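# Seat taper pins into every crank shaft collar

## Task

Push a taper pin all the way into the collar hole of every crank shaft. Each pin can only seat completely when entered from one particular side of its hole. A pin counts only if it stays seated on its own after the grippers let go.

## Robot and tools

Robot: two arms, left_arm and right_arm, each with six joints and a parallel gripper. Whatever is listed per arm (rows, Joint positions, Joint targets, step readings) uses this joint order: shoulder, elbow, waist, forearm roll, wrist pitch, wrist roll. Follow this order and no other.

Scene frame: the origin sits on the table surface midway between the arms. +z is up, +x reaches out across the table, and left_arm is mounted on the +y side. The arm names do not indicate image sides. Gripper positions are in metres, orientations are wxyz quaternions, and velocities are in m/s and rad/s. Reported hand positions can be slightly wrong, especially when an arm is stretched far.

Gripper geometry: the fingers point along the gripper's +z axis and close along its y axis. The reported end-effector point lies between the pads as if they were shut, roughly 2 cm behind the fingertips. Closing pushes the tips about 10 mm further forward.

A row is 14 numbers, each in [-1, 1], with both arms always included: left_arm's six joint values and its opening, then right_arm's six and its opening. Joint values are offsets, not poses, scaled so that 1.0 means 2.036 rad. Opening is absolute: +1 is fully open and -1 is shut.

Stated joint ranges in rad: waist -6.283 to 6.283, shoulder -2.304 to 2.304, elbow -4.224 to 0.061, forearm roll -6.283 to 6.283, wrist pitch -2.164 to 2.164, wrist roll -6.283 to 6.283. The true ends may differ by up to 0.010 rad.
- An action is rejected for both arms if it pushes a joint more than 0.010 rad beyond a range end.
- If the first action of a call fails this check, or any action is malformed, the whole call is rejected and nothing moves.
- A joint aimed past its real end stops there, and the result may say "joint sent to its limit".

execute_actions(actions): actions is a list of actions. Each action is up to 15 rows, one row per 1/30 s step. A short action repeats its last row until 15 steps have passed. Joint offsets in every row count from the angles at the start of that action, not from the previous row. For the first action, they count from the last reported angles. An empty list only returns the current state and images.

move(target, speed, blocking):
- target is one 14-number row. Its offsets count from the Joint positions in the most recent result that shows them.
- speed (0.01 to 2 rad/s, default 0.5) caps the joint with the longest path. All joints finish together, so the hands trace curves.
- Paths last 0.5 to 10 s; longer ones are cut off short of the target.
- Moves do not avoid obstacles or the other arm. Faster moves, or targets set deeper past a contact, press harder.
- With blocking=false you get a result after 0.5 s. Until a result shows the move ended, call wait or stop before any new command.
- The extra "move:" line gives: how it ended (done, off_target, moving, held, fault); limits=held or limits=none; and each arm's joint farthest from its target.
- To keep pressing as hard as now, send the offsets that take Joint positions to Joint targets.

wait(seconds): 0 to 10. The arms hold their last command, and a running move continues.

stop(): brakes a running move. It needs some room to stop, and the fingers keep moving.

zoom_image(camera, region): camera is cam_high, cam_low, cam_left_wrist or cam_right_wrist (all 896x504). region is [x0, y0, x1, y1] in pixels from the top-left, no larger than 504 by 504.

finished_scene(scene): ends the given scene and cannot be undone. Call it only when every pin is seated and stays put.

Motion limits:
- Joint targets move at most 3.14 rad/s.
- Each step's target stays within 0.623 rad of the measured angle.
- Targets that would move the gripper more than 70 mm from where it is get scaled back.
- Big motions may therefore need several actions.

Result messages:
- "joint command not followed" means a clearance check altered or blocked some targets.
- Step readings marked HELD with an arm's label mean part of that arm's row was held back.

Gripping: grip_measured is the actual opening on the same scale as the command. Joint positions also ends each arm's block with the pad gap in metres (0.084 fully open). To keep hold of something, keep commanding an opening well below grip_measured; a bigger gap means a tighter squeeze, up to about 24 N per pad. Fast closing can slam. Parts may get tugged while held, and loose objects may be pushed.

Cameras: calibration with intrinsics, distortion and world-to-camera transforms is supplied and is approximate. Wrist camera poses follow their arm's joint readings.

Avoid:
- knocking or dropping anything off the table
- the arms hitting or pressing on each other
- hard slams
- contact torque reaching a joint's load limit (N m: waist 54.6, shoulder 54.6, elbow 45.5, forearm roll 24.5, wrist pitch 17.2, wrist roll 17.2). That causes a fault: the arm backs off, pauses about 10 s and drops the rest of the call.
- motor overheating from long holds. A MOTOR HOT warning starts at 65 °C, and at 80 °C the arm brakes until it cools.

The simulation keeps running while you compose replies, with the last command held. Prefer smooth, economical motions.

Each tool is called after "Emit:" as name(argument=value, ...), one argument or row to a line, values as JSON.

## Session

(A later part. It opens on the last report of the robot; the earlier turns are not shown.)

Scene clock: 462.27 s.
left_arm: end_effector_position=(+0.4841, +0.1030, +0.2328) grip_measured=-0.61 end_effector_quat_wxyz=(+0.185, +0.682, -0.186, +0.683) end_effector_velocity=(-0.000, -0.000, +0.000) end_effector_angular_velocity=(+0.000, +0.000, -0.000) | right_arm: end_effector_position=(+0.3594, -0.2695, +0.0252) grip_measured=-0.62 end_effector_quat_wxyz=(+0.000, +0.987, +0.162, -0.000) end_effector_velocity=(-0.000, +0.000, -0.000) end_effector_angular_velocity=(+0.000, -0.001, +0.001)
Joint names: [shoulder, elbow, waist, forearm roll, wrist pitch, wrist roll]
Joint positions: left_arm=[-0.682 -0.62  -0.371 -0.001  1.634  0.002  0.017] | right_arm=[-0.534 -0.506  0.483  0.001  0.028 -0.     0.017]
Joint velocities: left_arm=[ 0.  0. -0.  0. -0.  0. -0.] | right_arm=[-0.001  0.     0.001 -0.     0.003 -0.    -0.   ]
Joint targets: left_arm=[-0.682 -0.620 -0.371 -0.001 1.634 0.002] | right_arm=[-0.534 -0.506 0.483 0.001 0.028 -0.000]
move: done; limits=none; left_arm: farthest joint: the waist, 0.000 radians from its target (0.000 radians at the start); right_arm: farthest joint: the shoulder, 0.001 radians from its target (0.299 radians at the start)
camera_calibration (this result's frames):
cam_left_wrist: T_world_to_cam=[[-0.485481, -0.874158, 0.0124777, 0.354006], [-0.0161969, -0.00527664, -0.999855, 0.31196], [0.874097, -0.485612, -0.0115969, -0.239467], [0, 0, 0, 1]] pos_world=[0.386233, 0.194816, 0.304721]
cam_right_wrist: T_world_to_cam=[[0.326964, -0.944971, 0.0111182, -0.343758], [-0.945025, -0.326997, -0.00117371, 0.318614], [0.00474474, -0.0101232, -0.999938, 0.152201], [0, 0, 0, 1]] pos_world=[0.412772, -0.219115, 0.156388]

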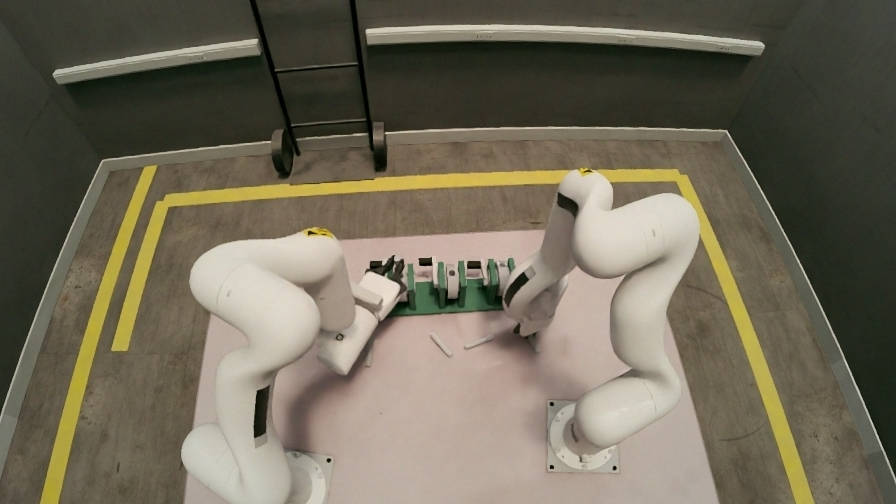

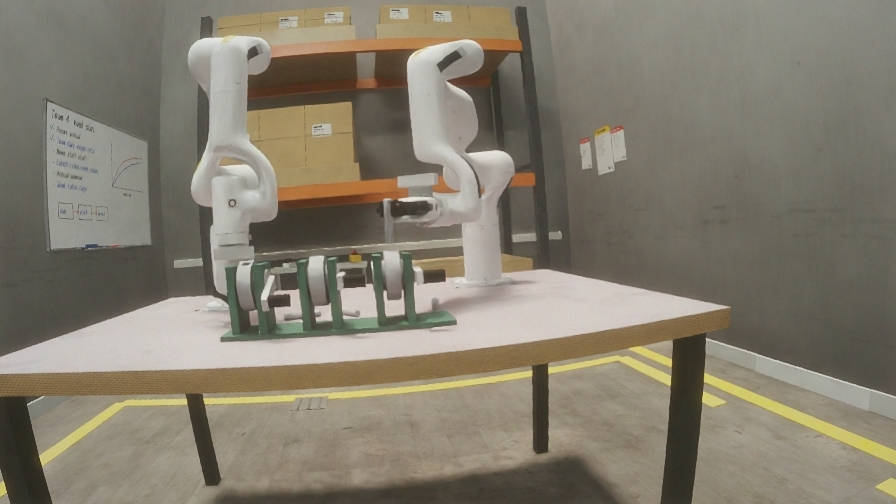

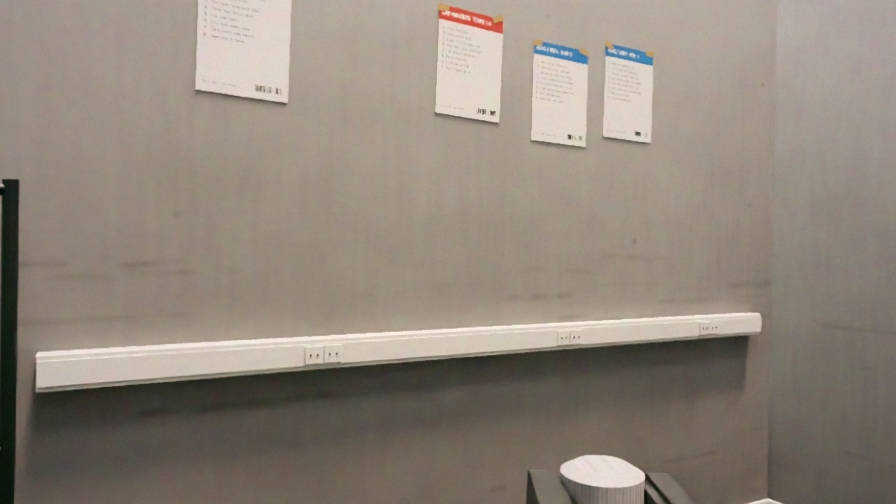

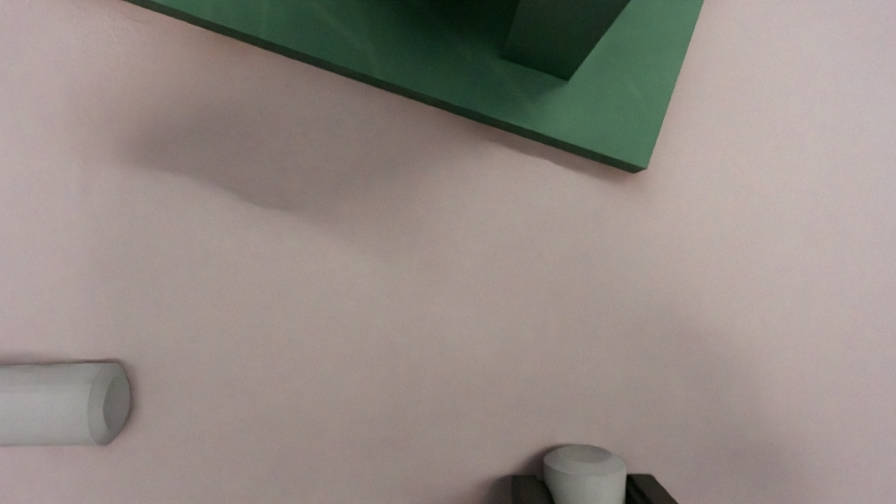

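Emit:
move(
  target=[0,0,0,0,0,0,-1,0,0,0,0,0,0,0],
)

Emit:
move(
  target=[0,0,0,0,0,0,-1,0.26,0,0,0,-0.26,0,0],
)

Emit:
move(
  target=[0,0,0,0,0,0,-1,-0.1896,-0.1995,0.024,0,-0.010,0.957,-1],
  speed=1,
)

Emit:
move(
  target=[0,0,0,0,0,0,-1,-0.0236,0,0,0,0.0236,0,-1],
  speed=0.06,
)

Emit:
zoom_image(
  camera="cam_low",
  region=[350,190,450,290],
)

Scene clock: 480.97 s.
left_arm: end_effector_position=(+0.4841, +0.1030, +0.2328) grip_measured=-0.61 end_effector_quat_wxyz=(+0.185, +0.682, -0.186, +0.683) end_effector_velocity=(+0.000, +0.000, +0.000) end_effector_angular_velocity=(-0.000, -0.001, +0.001) | right_arm: end_effector_position=(+0.3594, -0.2695, +0.0252) grip_measured=-0.01 end_effector_quat_wxyz=(+0.000, +0.987, +0.162, -0.000) end_effector_velocity=(+0.001, +0.001, +0.000) end_effector_angular_velocity=(+0.001, -0.004, +0.001)
Joint names: [shoulder, elbow, waist, forearm roll, wrist pitch, wrist roll]
Joint positions: left_arm=[-0.682 -0.62  -0.371 -0.001  1.634  0.002  0.017] | right_arm=[-0.534 -0.506  0.483  0.001  0.028 -0.     0.044]
Joint velocities: left_arm=[-0.     0.     0.    -0.001  0.001  0.     0.   ] | right_arm=[ 0.    -0.001  0.     0.     0.003 -0.001 -0.   ]
Joint targets: left_arm=[-0.682 -0.620 -0.371 -0.001 1.634 0.002] | right_arm=[-0.534 -0.506 0.483 0.001 0.028 -0.000]
move: done; limits=none; left_arm: farthest joint: the waist, 0.000 radians from its target (0.000 radians at the start); right_arm: farthest joint: the waist, 0.000 radians from its target (0.000 radians at the start)
camera_calibration (this result's frames):
cam_left_wrist: T_world_to_cam=[[-0.485481, -0.874158, 0.0124778, 0.354006], [-0.0161971, -0.00527659, -0.999855, 0.311961], [0.874097, -0.485612, -0.0115971, -0.239467], [0, 0, 0, 1]] pos_world=[0.386233, 0.194816, 0.304721]
cam_right_wrist: T_world_to_cam=[[0.326964, -0.944971, 0.0111183, -0.343758], [-0.945025, -0.326997, -0.00118173, 0.318616], [0.00475233, -0.0101206, -0.999937, 0.152199], [0, 0, 0, 1]] pos_world=[0.412774, -0.219114, 0.156388]

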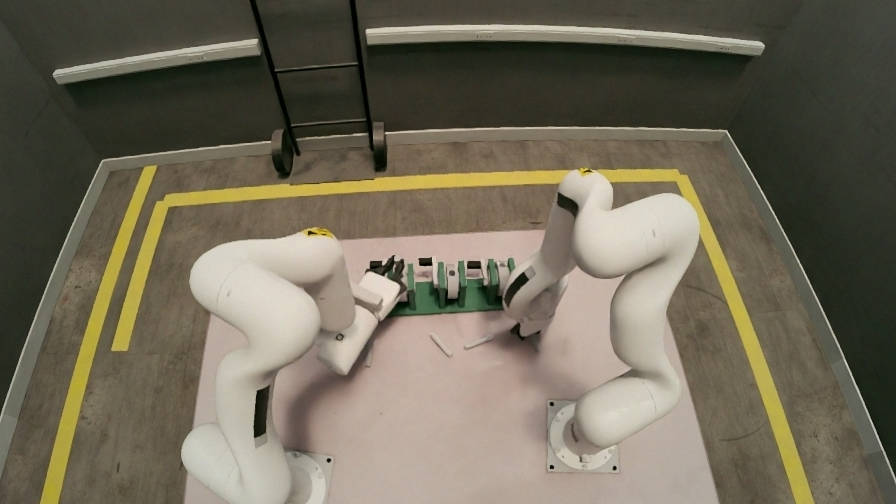

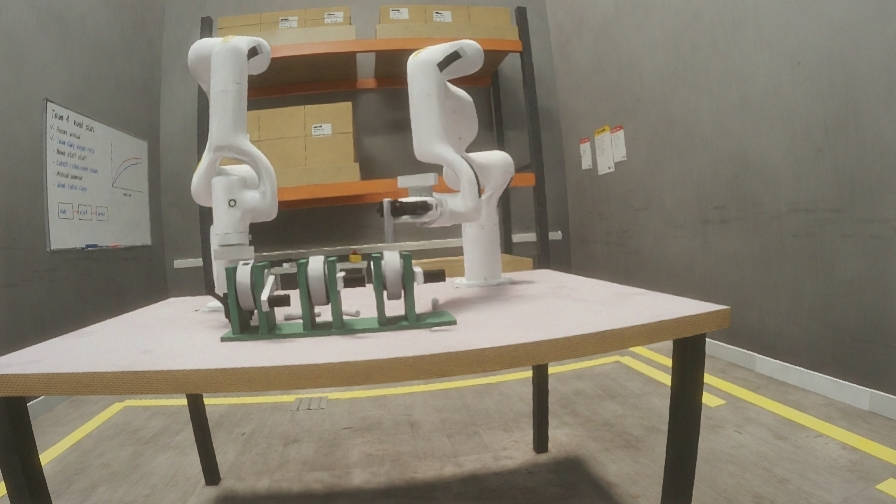

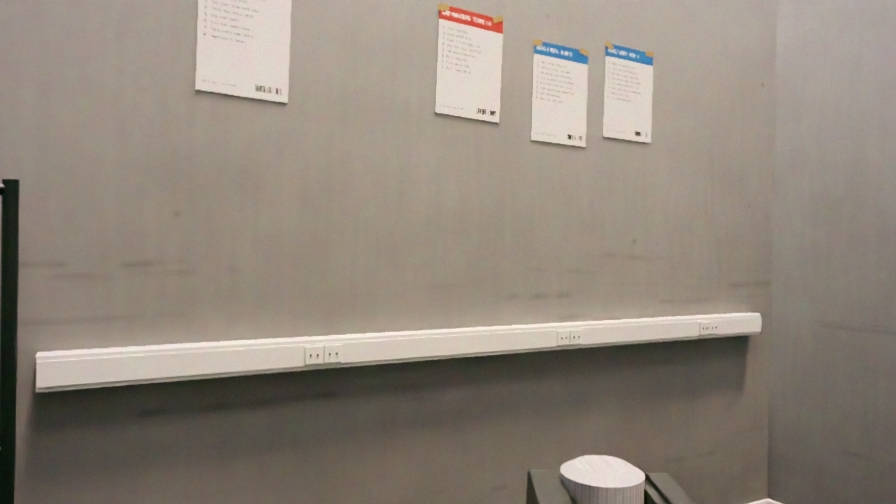

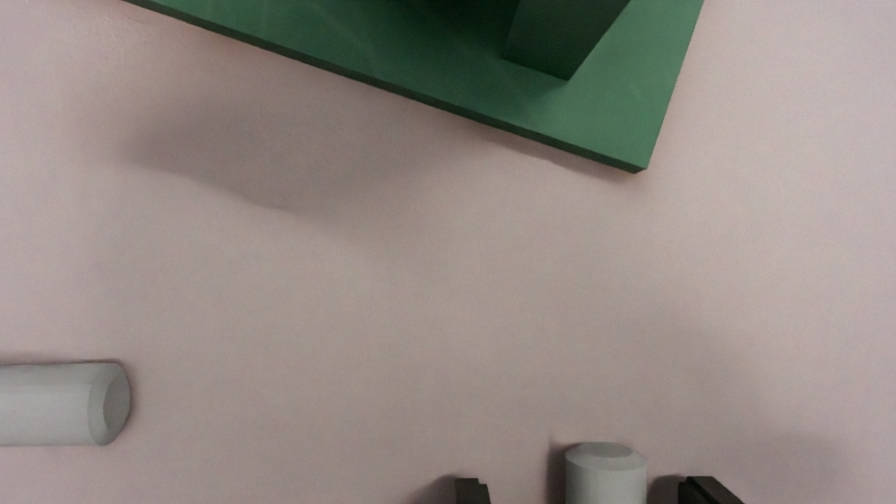

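Scene clock: 482.43 s.
left_arm: end_effector_position=(+0.4841, +0.1030, +0.2328) grip_measured=-0.61 end_effector_quat_wxyz=(+0.185, +0.682, -0.186, +0.683) end_effector_velocity=(-0.000, -0.000, +0.001) end_effector_angular_velocity=(-0.001, -0.002, -0.001) | right_arm: end_effector_position=(+0.3607, -0.2690, +0.2076) grip_measured=-0.01 end_effector_quat_wxyz=(-0.000, +0.987, +0.162, -0.000) end_effector_velocity=(+0.001, +0.000, +0.001) end_effector_angular_velocity=(+0.001, -0.002, +0.000)
Joint names: [shoulder, elbow, waist, forearm roll, wrist pitch, wrist roll]
Joint positions: left_arm=[-0.682 -0.62  -0.371 -0.001  1.634  0.002  0.017] | right_arm=[-0.005 -0.506  0.483  0.001 -0.501 -0.     0.044]
Joint velocities: left_arm=[-0.    -0.    -0.001  0.     0.002  0.    -0.   ] | right_arm=[ 0.002 -0.002 -0.001 -0.    -0.002 -0.001  0.   ]
Joint targets: left_arm=[-0.682 -0.620 -0.371 -0.001 1.634 0.002] | right_arm=[-0.005 -0.506 0.483 0.001 -0.501 -0.000]
move: done; limits=none; left_arm: farthest joint: the waist, 0.000 radians from its target (0.000 radians at the start); right_arm: farthest joint: the shoulder, 0.001 radians from its target (0.529 radians at the start)
camera_calibration (this result's frames):
cam_left_wrist: T_world_to_cam=[[-0.485481, -0.874158, 0.0124778, 0.354006], [-0.0161971, -0.00527669, -0.999855, 0.311961], [0.874097, -0.485612, -0.0115971, -0.239467], [0, 0, 0, 1]] pos_world=[0.386233, 0.194816, 0.304721]
cam_right_wrist: T_world_to_cam=[[0.327088, -0.944935, 0.0105816, -0.34559], [-0.944986, -0.327111, -0.000486775, 0.320083], [0.00392133, -0.00984026, -0.999944, 0.33503], [0, 0, 0, 1]] pos_world=[0.414199, -0.21856, 0.338823]

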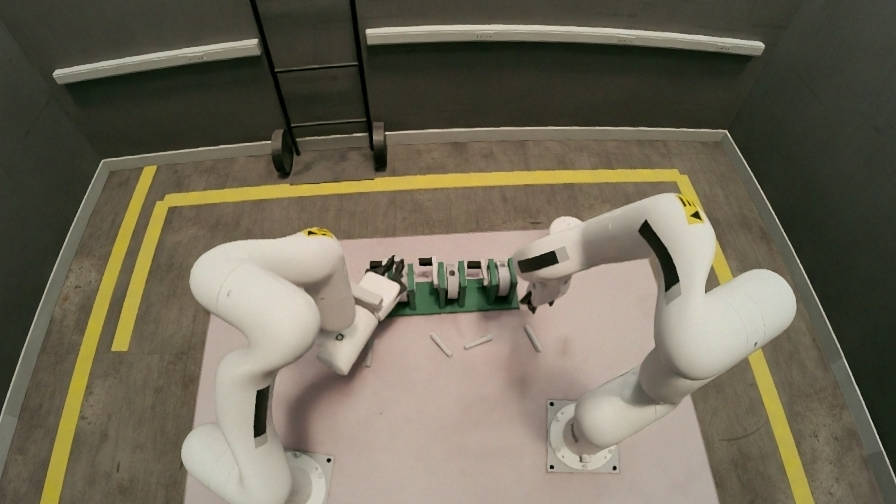

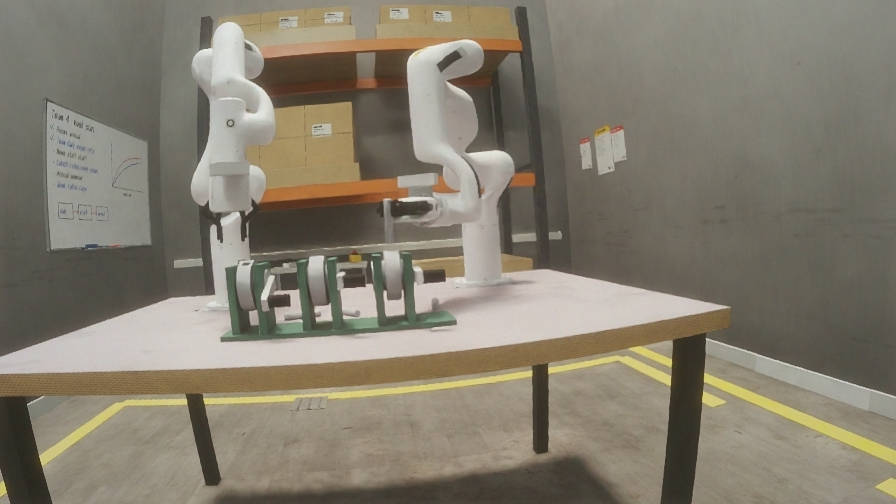

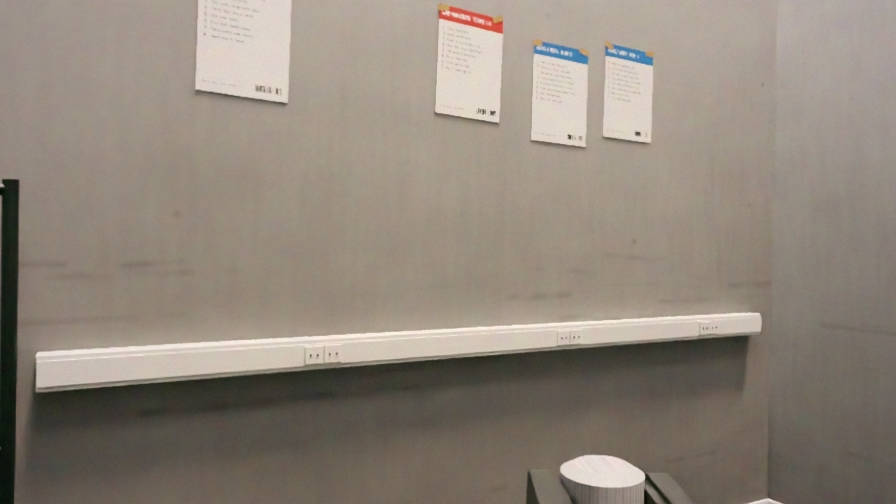

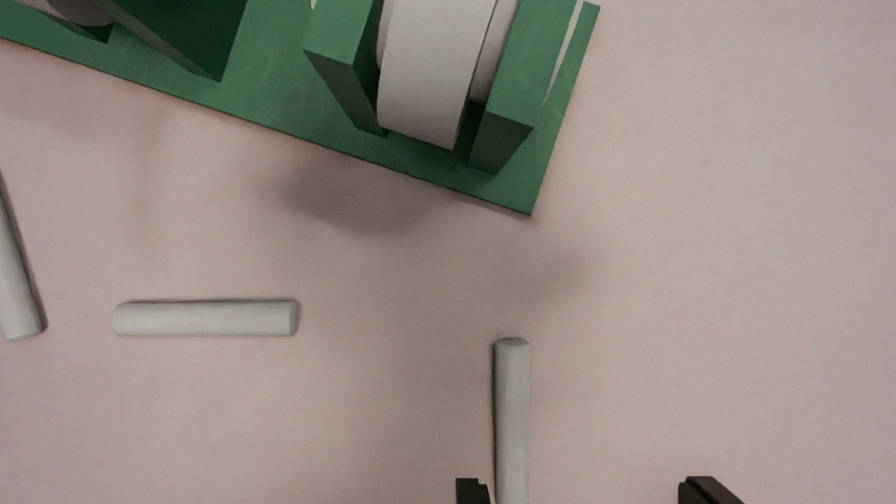

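Scene clock: 484.93 s.
left_arm: end_effector_position=(+0.4841, +0.1030, +0.2328) grip_measured=-0.61 end_effector_quat_wxyz=(+0.185, +0.682, -0.186, +0.683) end_effector_velocity=(+0.000, +0.001, -0.000) end_effector_angular_velocity=(+0.000, +0.001, +0.001) | right_arm: end_effector_position=(+0.4970, -0.1975, +0.1850) grip_measured=-1.00 end_effector_quat_wxyz=(+0.000, +0.706, -0.708, -0.000) end_effector_velocity=(-0.000, +0.000, -0.000) end_effector_angular_velocity=(-0.000, +0.000, -0.001)
Joint names: [shoulder, elbow, waist, forearm roll, wrist pitch, wrist roll]
Joint positions: left_arm=[-0.682 -0.62  -0.371 -0.001  1.634  0.002  0.017] | right_arm=[-0.391 -0.912  0.532  0.001 -0.521  1.948  0.   ]
Joint velocities: left_arm=[ 0.     0.     0.001  0.    -0.001  0.    -0.   ] | right_arm=[-0.    -0.    -0.     0.    -0.     0.001  0.   ]
Joint targets: left_arm=[-0.682 -0.620 -0.371 -0.001 1.634 0.002] | right_arm=[-0.391 -0.912 0.532 0.001 -0.521 1.948]
move: done; limits=none; left_arm: farthest joint: the waist, 0.000 radians from its target (0.000 radians at the start); right_arm: farthest joint: the elbow, 0.001 radians from its target (0.407 radians at the start)
camera_calibration (this result's frames):
cam_left_wrist: T_world_to_cam=[[-0.485481, -0.874158, 0.0124778, 0.354006], [-0.0161969, -0.00527675, -0.999855, 0.311961], [0.874097, -0.485612, -0.0115969, -0.239467], [0, 0, 0, 1]] pos_world=[0.386233, 0.194816, 0.304721]
cam_right_wrist: T_world_to_cam=[[-0.999914, -0.00495898, 0.0121397, 0.522424], [-0.00497289, 0.999987, -0.00111624, 0.267291], [-0.012134, -0.00117652, -0.999926, 0.322295], [0, 0, 0, 1]] pos_world=[0.527619, -0.264317, 0.316227]

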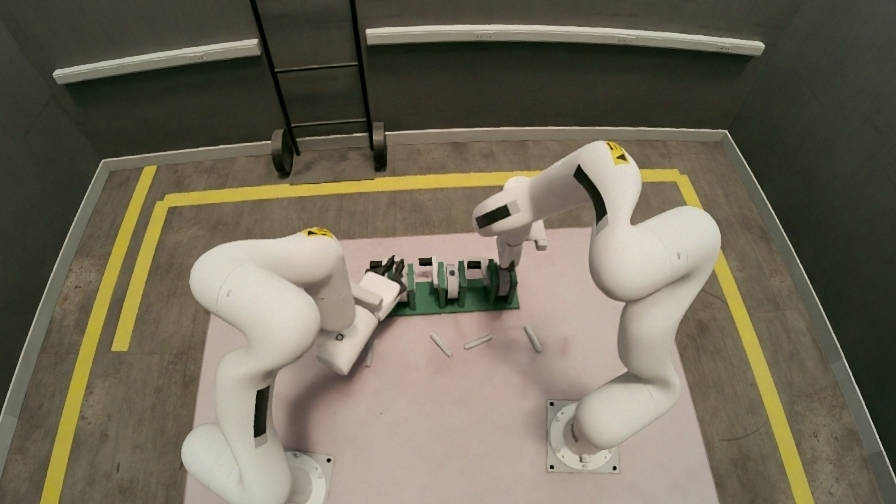

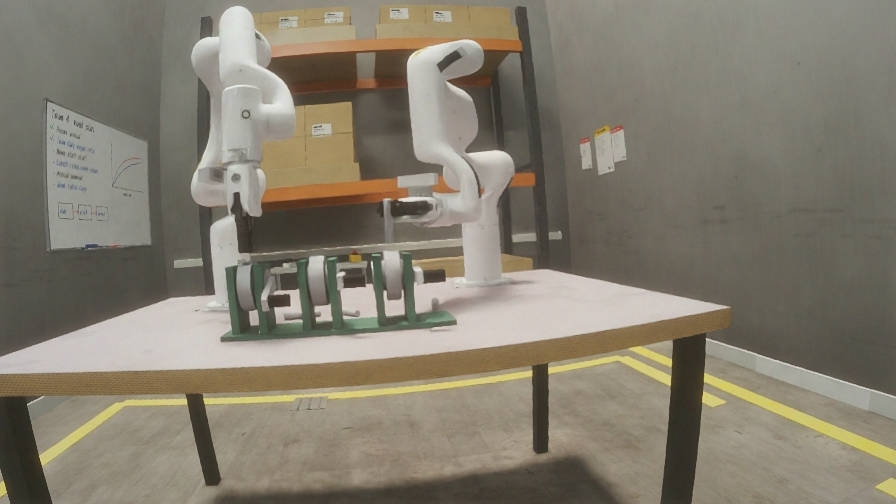

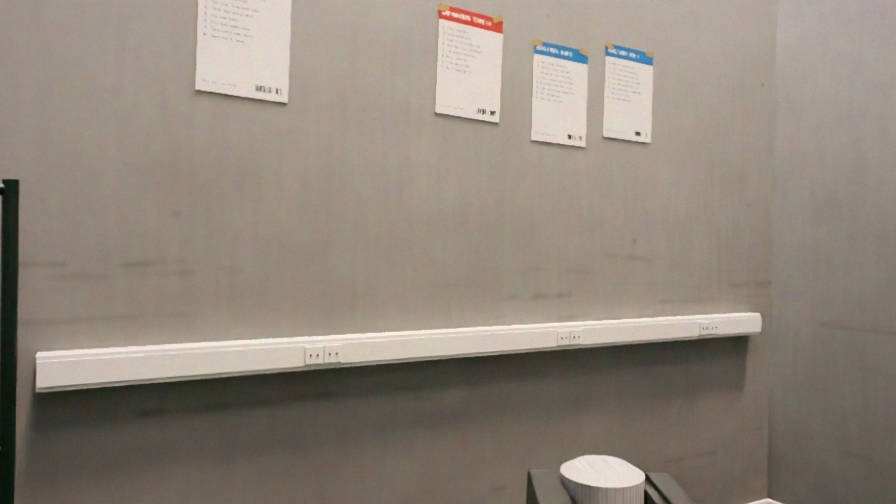

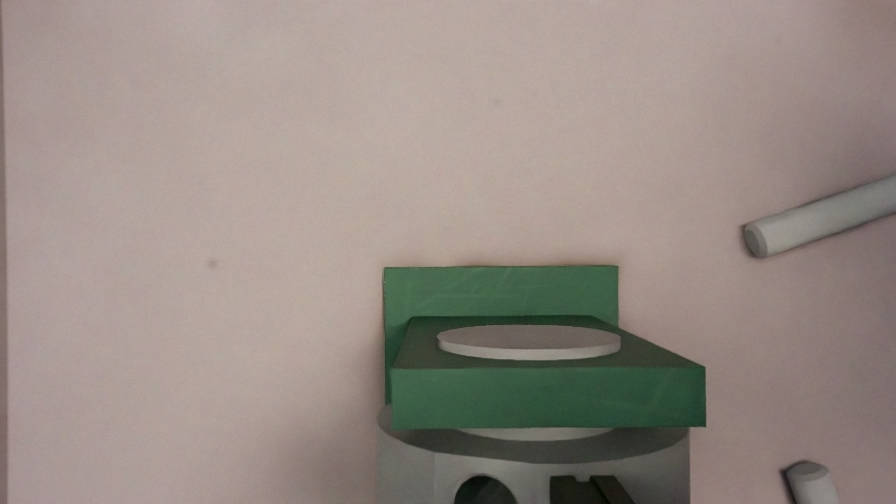

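Scene clock: 486.10 s.
left_arm: end_effector_position=(+0.4841, +0.1030, +0.2328) grip_measured=-0.61 end_effector_quat_wxyz=(+0.185, +0.682, -0.186, +0.683) end_effector_velocity=(+0.000, +0.000, -0.000) end_effector_angular_velocity=(+0.000, +0.000, +0.000) | right_arm: end_effector_position=(+0.5050, -0.1944, +0.1678) grip_measured=-1.00 end_effector_quat_wxyz=(-0.007, +0.706, -0.708, +0.003) end_effector_velocity=(+0.001, +0.000, +0.001) end_effector_angular_velocity=(+0.001, -0.002, -0.001)
Joint names: [shoulder, elbow, waist, forearm roll, wrist pitch, wrist roll]
Joint positions: left_arm=[-0.682 -0.62  -0.371 -0.001  1.634  0.002  0.017] | right_arm=[-0.432 -0.919  0.532  0.001 -0.473  1.948  0.   ]
Joint velocities: left_arm=[-0.  0.  0. -0. -0.  0.  0.] | right_arm=[ 0.001 -0.001 -0.     0.001  0.001 -0.001  0.   ]
Joint targets: left_arm=[-0.682 -0.620 -0.371 -0.001 1.634 0.002] | right_arm=[-0.439 -0.912 0.532 0.001 -0.473 1.948]
move: done; limits=none; left_arm: farthest joint: the waist, 0.000 radians from its target (0.000 radians at the start); right_arm: farthest joint: the shoulder, 0.007 radians from its target (0.048 radians at the start)
camera_calibration (this result's frames):
cam_left_wrist: T_world_to_cam=[[-0.485481, -0.874158, 0.0124778, 0.354006], [-0.0161969, -0.00527672, -0.999855, 0.311961], [0.874097, -0.485612, -0.0115969, -0.239467], [0, 0, 0, 1]] pos_world=[0.386233, 0.194816, 0.304721]
cam_right_wrist: T_world_to_cam=[[-0.999983, -0.00494013, -0.00296862, 0.533281], [-0.00495393, 0.999977, 0.00466019, 0.26324], [0.00294553, 0.00467482, -0.999985, 0.298673], [0, 0, 0, 1]] pos_world=[0.533696, -0.261995, 0.299024]

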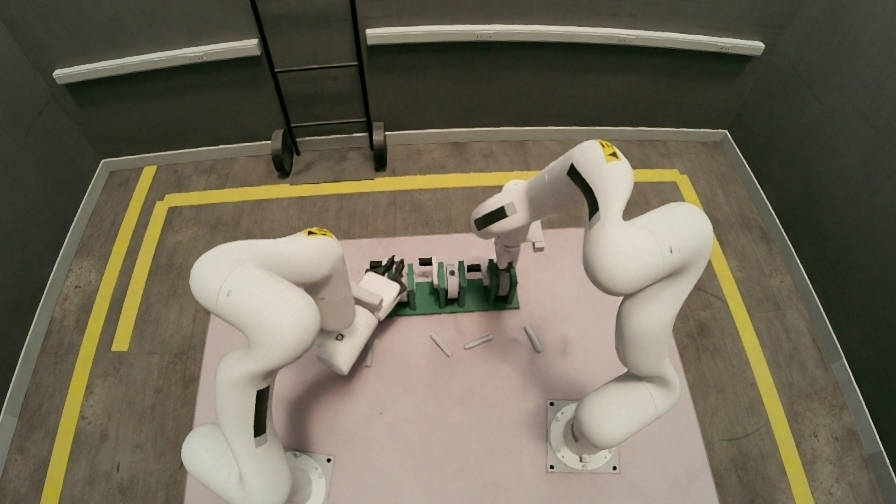

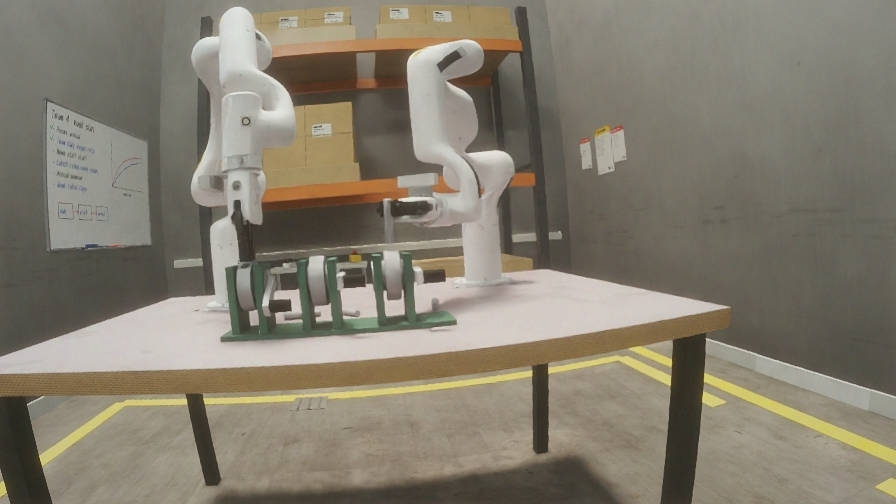

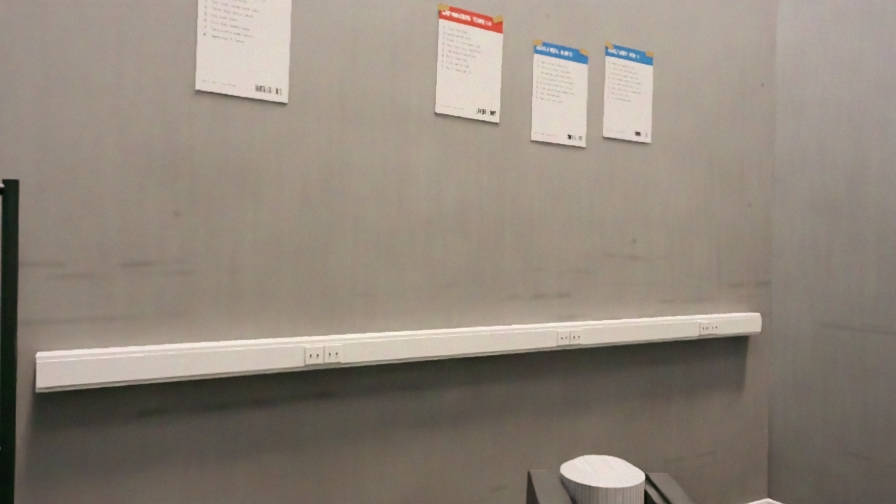

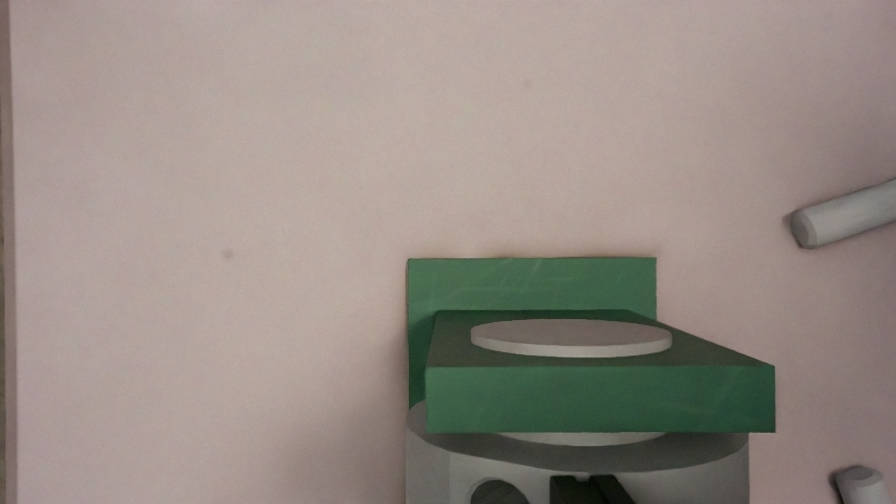

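Region (350, 190, 450, 290) of cam_low's 896x504 image, scaled by 5.040, with more detail than that image has.

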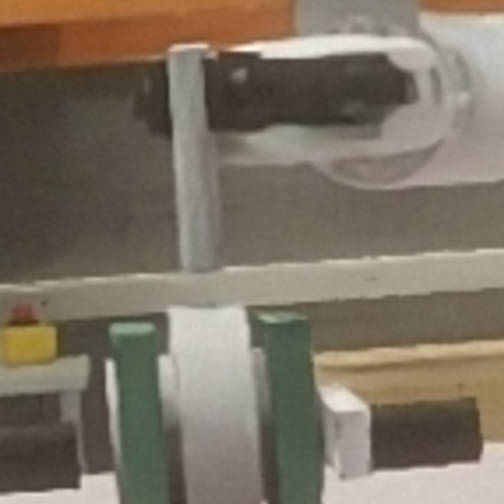

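Emit:
move(
  target=[0,0,0.0025,0,0,0,-1,0.0162,0.032,0.008,0,0.01,0.008,-1],
  speed=0.05,
)

Emit:
move(
  target=[0,0,0,0,0,0,-1,0.05,0,0,0,-0.05,0,-1],
  speed=0.2,
)

Scene clock: 497.83 s.
left_arm: end_effector_position=(+0.4857, +0.1057, +0.2328) grip_measured=-0.61 end_effector_quat_wxyz=(+0.183, +0.682, -0.184, +0.683) end_effector_velocity=(+0.000, +0.000, -0.001) end_effector_angular_velocity=(+0.001, +0.002, +0.000) | right_arm: end_effector_position=(+0.4828, -0.1946, +0.1665) grip_measured=-1.00 end_effector_quat_wxyz=(-0.006, +0.706, -0.708, +0.002) end_effector_velocity=(-0.000, -0.000, -0.000) end_effector_angular_velocity=(-0.000, -0.001, +0.000)
Joint names: [shoulder, elbow, waist, forearm roll, wrist pitch, wrist roll]
Joint positions: left_arm=[-0.682 -0.62  -0.366 -0.001  1.634  0.002  0.017] | right_arm=[-0.394 -0.86   0.548  0.001 -0.453  1.964  0.   ]
Joint velocities: left_arm=[-0.001 -0.     0.     0.    -0.001 -0.     0.   ] | right_arm=[ 0.001  0.002 -0.    -0.001  0.001 -0.     0.   ]
Joint targets: left_arm=[-0.682 -0.620 -0.366 -0.001 1.634 0.002] | right_arm=[-0.399 -0.854 0.548 0.001 -0.452 1.964]
move: done; limits=none; left_arm: farthest joint: the waist, 0.000 radians from its target (0.005 radians at the start); right_arm: farthest joint: the elbow, 0.007 radians from its target (0.066 radians at the start)
camera_calibration (this result's frames):
cam_left_wrist: T_world_to_cam=[[-0.481032, -0.876614, 0.0124779, 0.355224], [-0.0161697, -0.00535922, -0.999855, 0.311996], [0.876554, -0.481164, -0.0115966, -0.241198], [0, 0, 0, 1]] pos_world=[0.387342, 0.197011, 0.304721]
cam_right_wrist: T_world_to_cam=[[-0.999987, -0.00505186, -0.0006199, 0.51069], [-0.00505434, 0.999979, 0.00406954, 0.26347], [0.000599328, 0.00407262, -0.999992, 0.298482], [0, 0, 0, 1]] pos_world=[0.511836, -0.2621, 0.297724]

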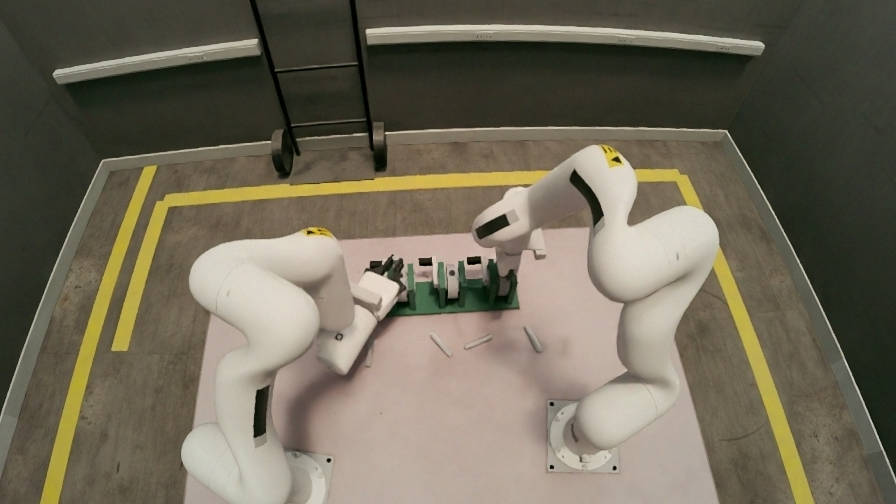

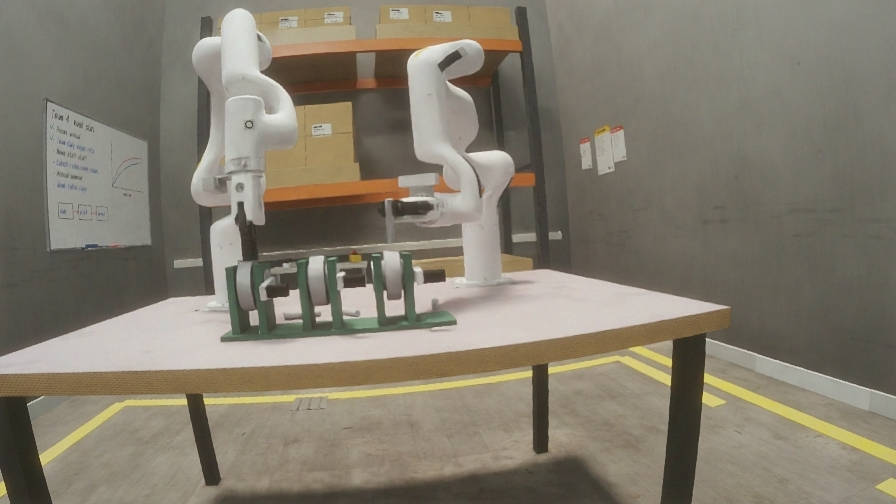

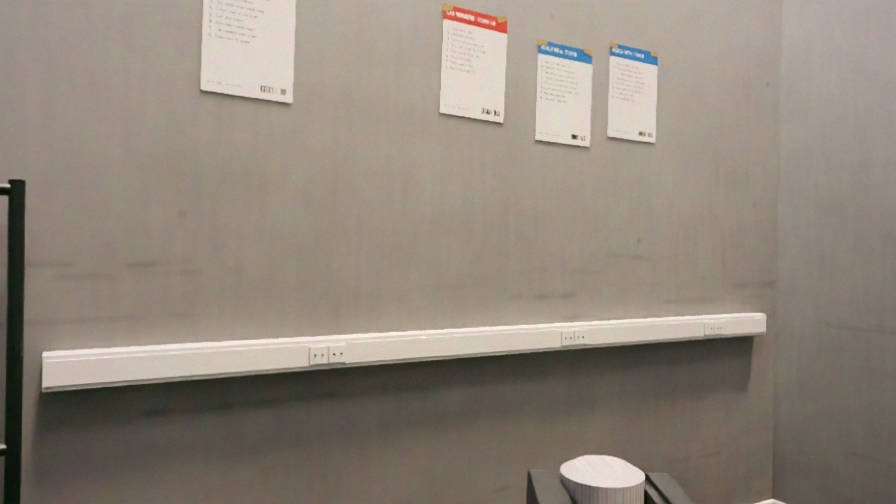

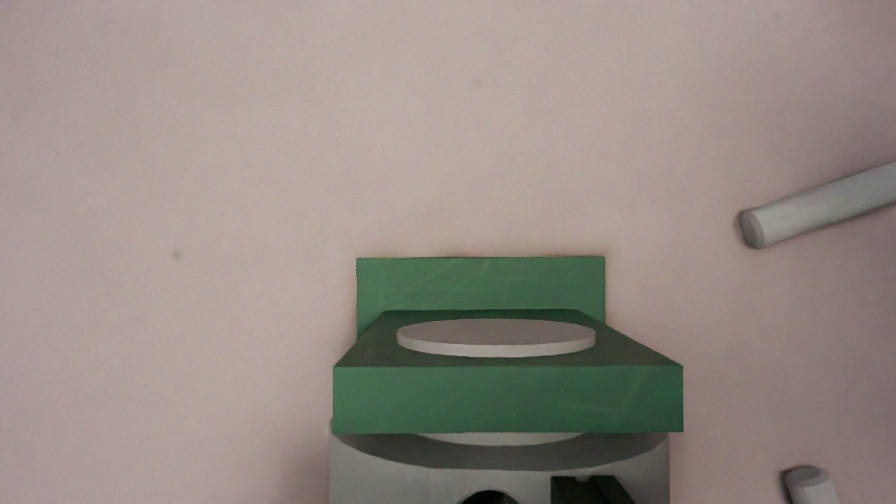

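Scene clock: 498.70 s.
left_arm: end_effector_position=(+0.4857, +0.1057, +0.2328) grip_measured=-0.61 end_effector_quat_wxyz=(+0.183, +0.682, -0.184, +0.683) end_effector_velocity=(+0.000, -0.000, +0.001) end_effector_angular_velocity=(-0.001, -0.001, -0.001) | right_arm: end_effector_position=(+0.4760, -0.1974, +0.2143) grip_measured=-1.00 end_effector_quat_wxyz=(-0.006, +0.706, -0.708, +0.002) end_effector_velocity=(+0.000, -0.000, +0.001) end_effector_angular_velocity=(+0.000, -0.001, -0.001)
Joint names: [shoulder, elbow, waist, forearm roll, wrist pitch, wrist roll]
Joint positions: left_arm=[-0.682 -0.62  -0.366 -0.001  1.634  0.002  0.017] | right_arm=[-0.293 -0.86   0.548  0.001 -0.555  1.964  0.   ]
Joint velocities: left_arm=[ 0.002 -0.    -0.001  0.    -0.     0.    -0.   ] | right_arm=[ 0.002 -0.001 -0.001  0.    -0.001 -0.     0.   ]
Joint targets: left_arm=[-0.682 -0.620 -0.366 -0.001 1.634 0.002] | right_arm=[-0.292 -0.860 0.548 0.001 -0.555 1.964]
move: done; limits=none; left_arm: farthest joint: the waist, 0.000 radians from its target (0.000 radians at the start); right_arm: farthest joint: the shoulder, 0.001 radians from its target (0.102 radians at the start)
camera_calibration (this result's frames):
cam_left_wrist: T_world_to_cam=[[-0.481032, -0.876614, 0.0124778, 0.355224], [-0.0161697, -0.00535912, -0.999855, 0.311996], [0.876554, -0.481164, -0.0115967, -0.241198], [0, 0, 0, 1]] pos_world=[0.387342, 0.197011, 0.304721]
cam_right_wrist: T_world_to_cam=[[-0.999987, -0.00510684, -0.000158779, 0.50379], [-0.00510743, 0.999979, 0.00398938, 0.266076], [0.000138402, 0.00399014, -0.999992, 0.34652], [0, 0, 0, 1]] pos_world=[0.505094, -0.26488, 0.345536]

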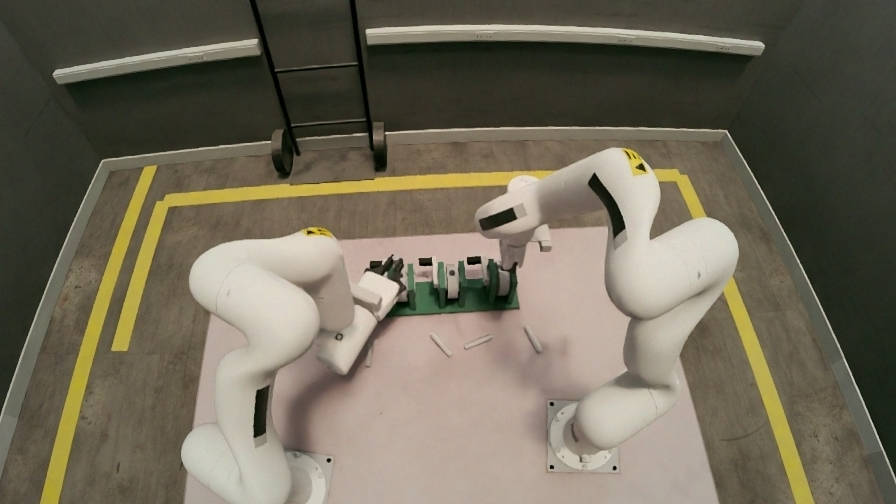

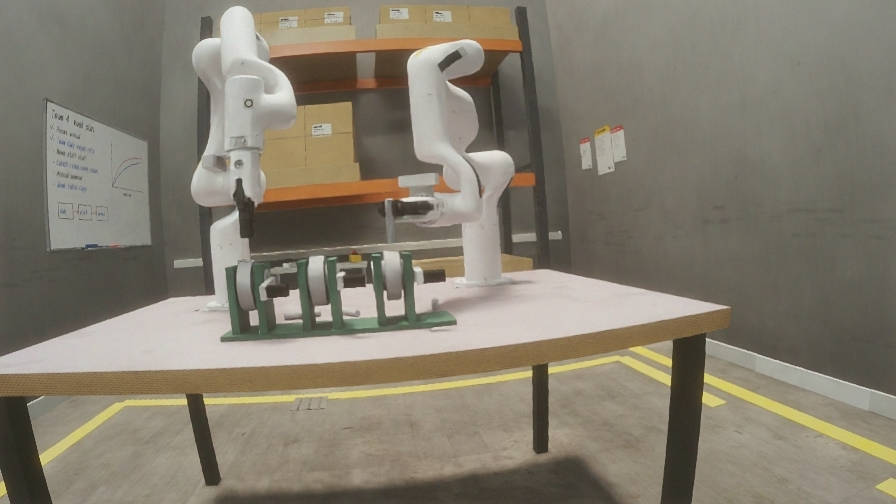

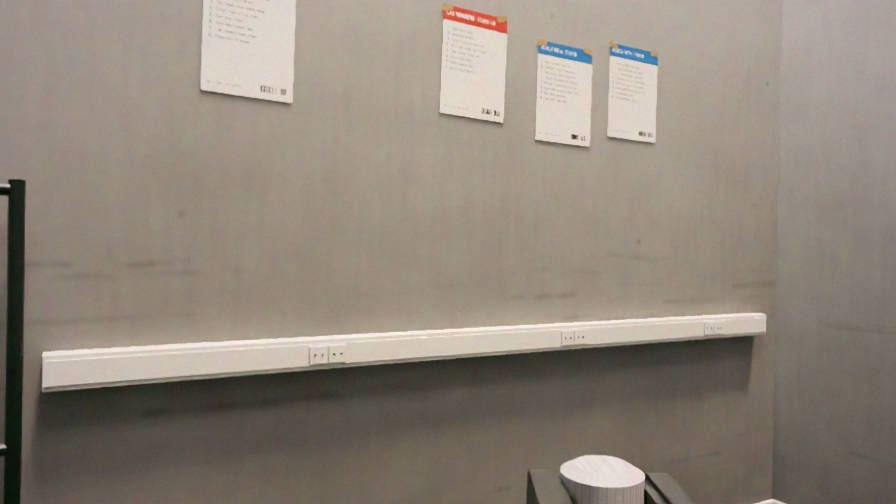

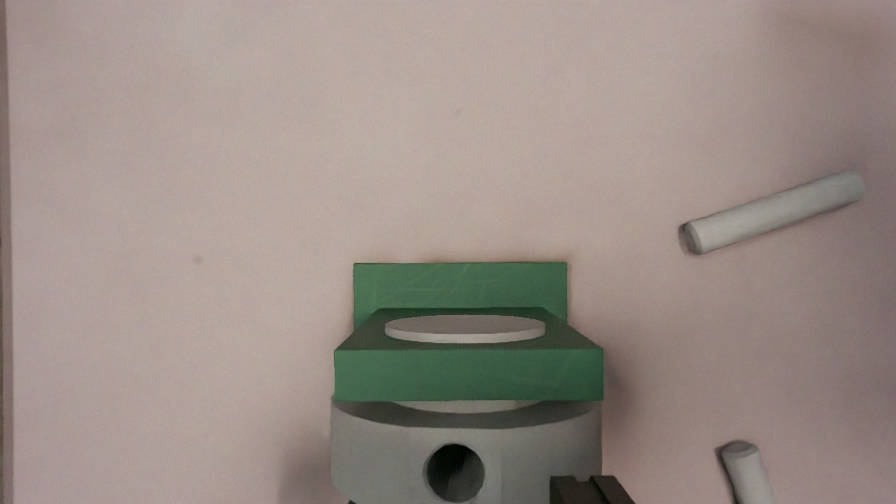

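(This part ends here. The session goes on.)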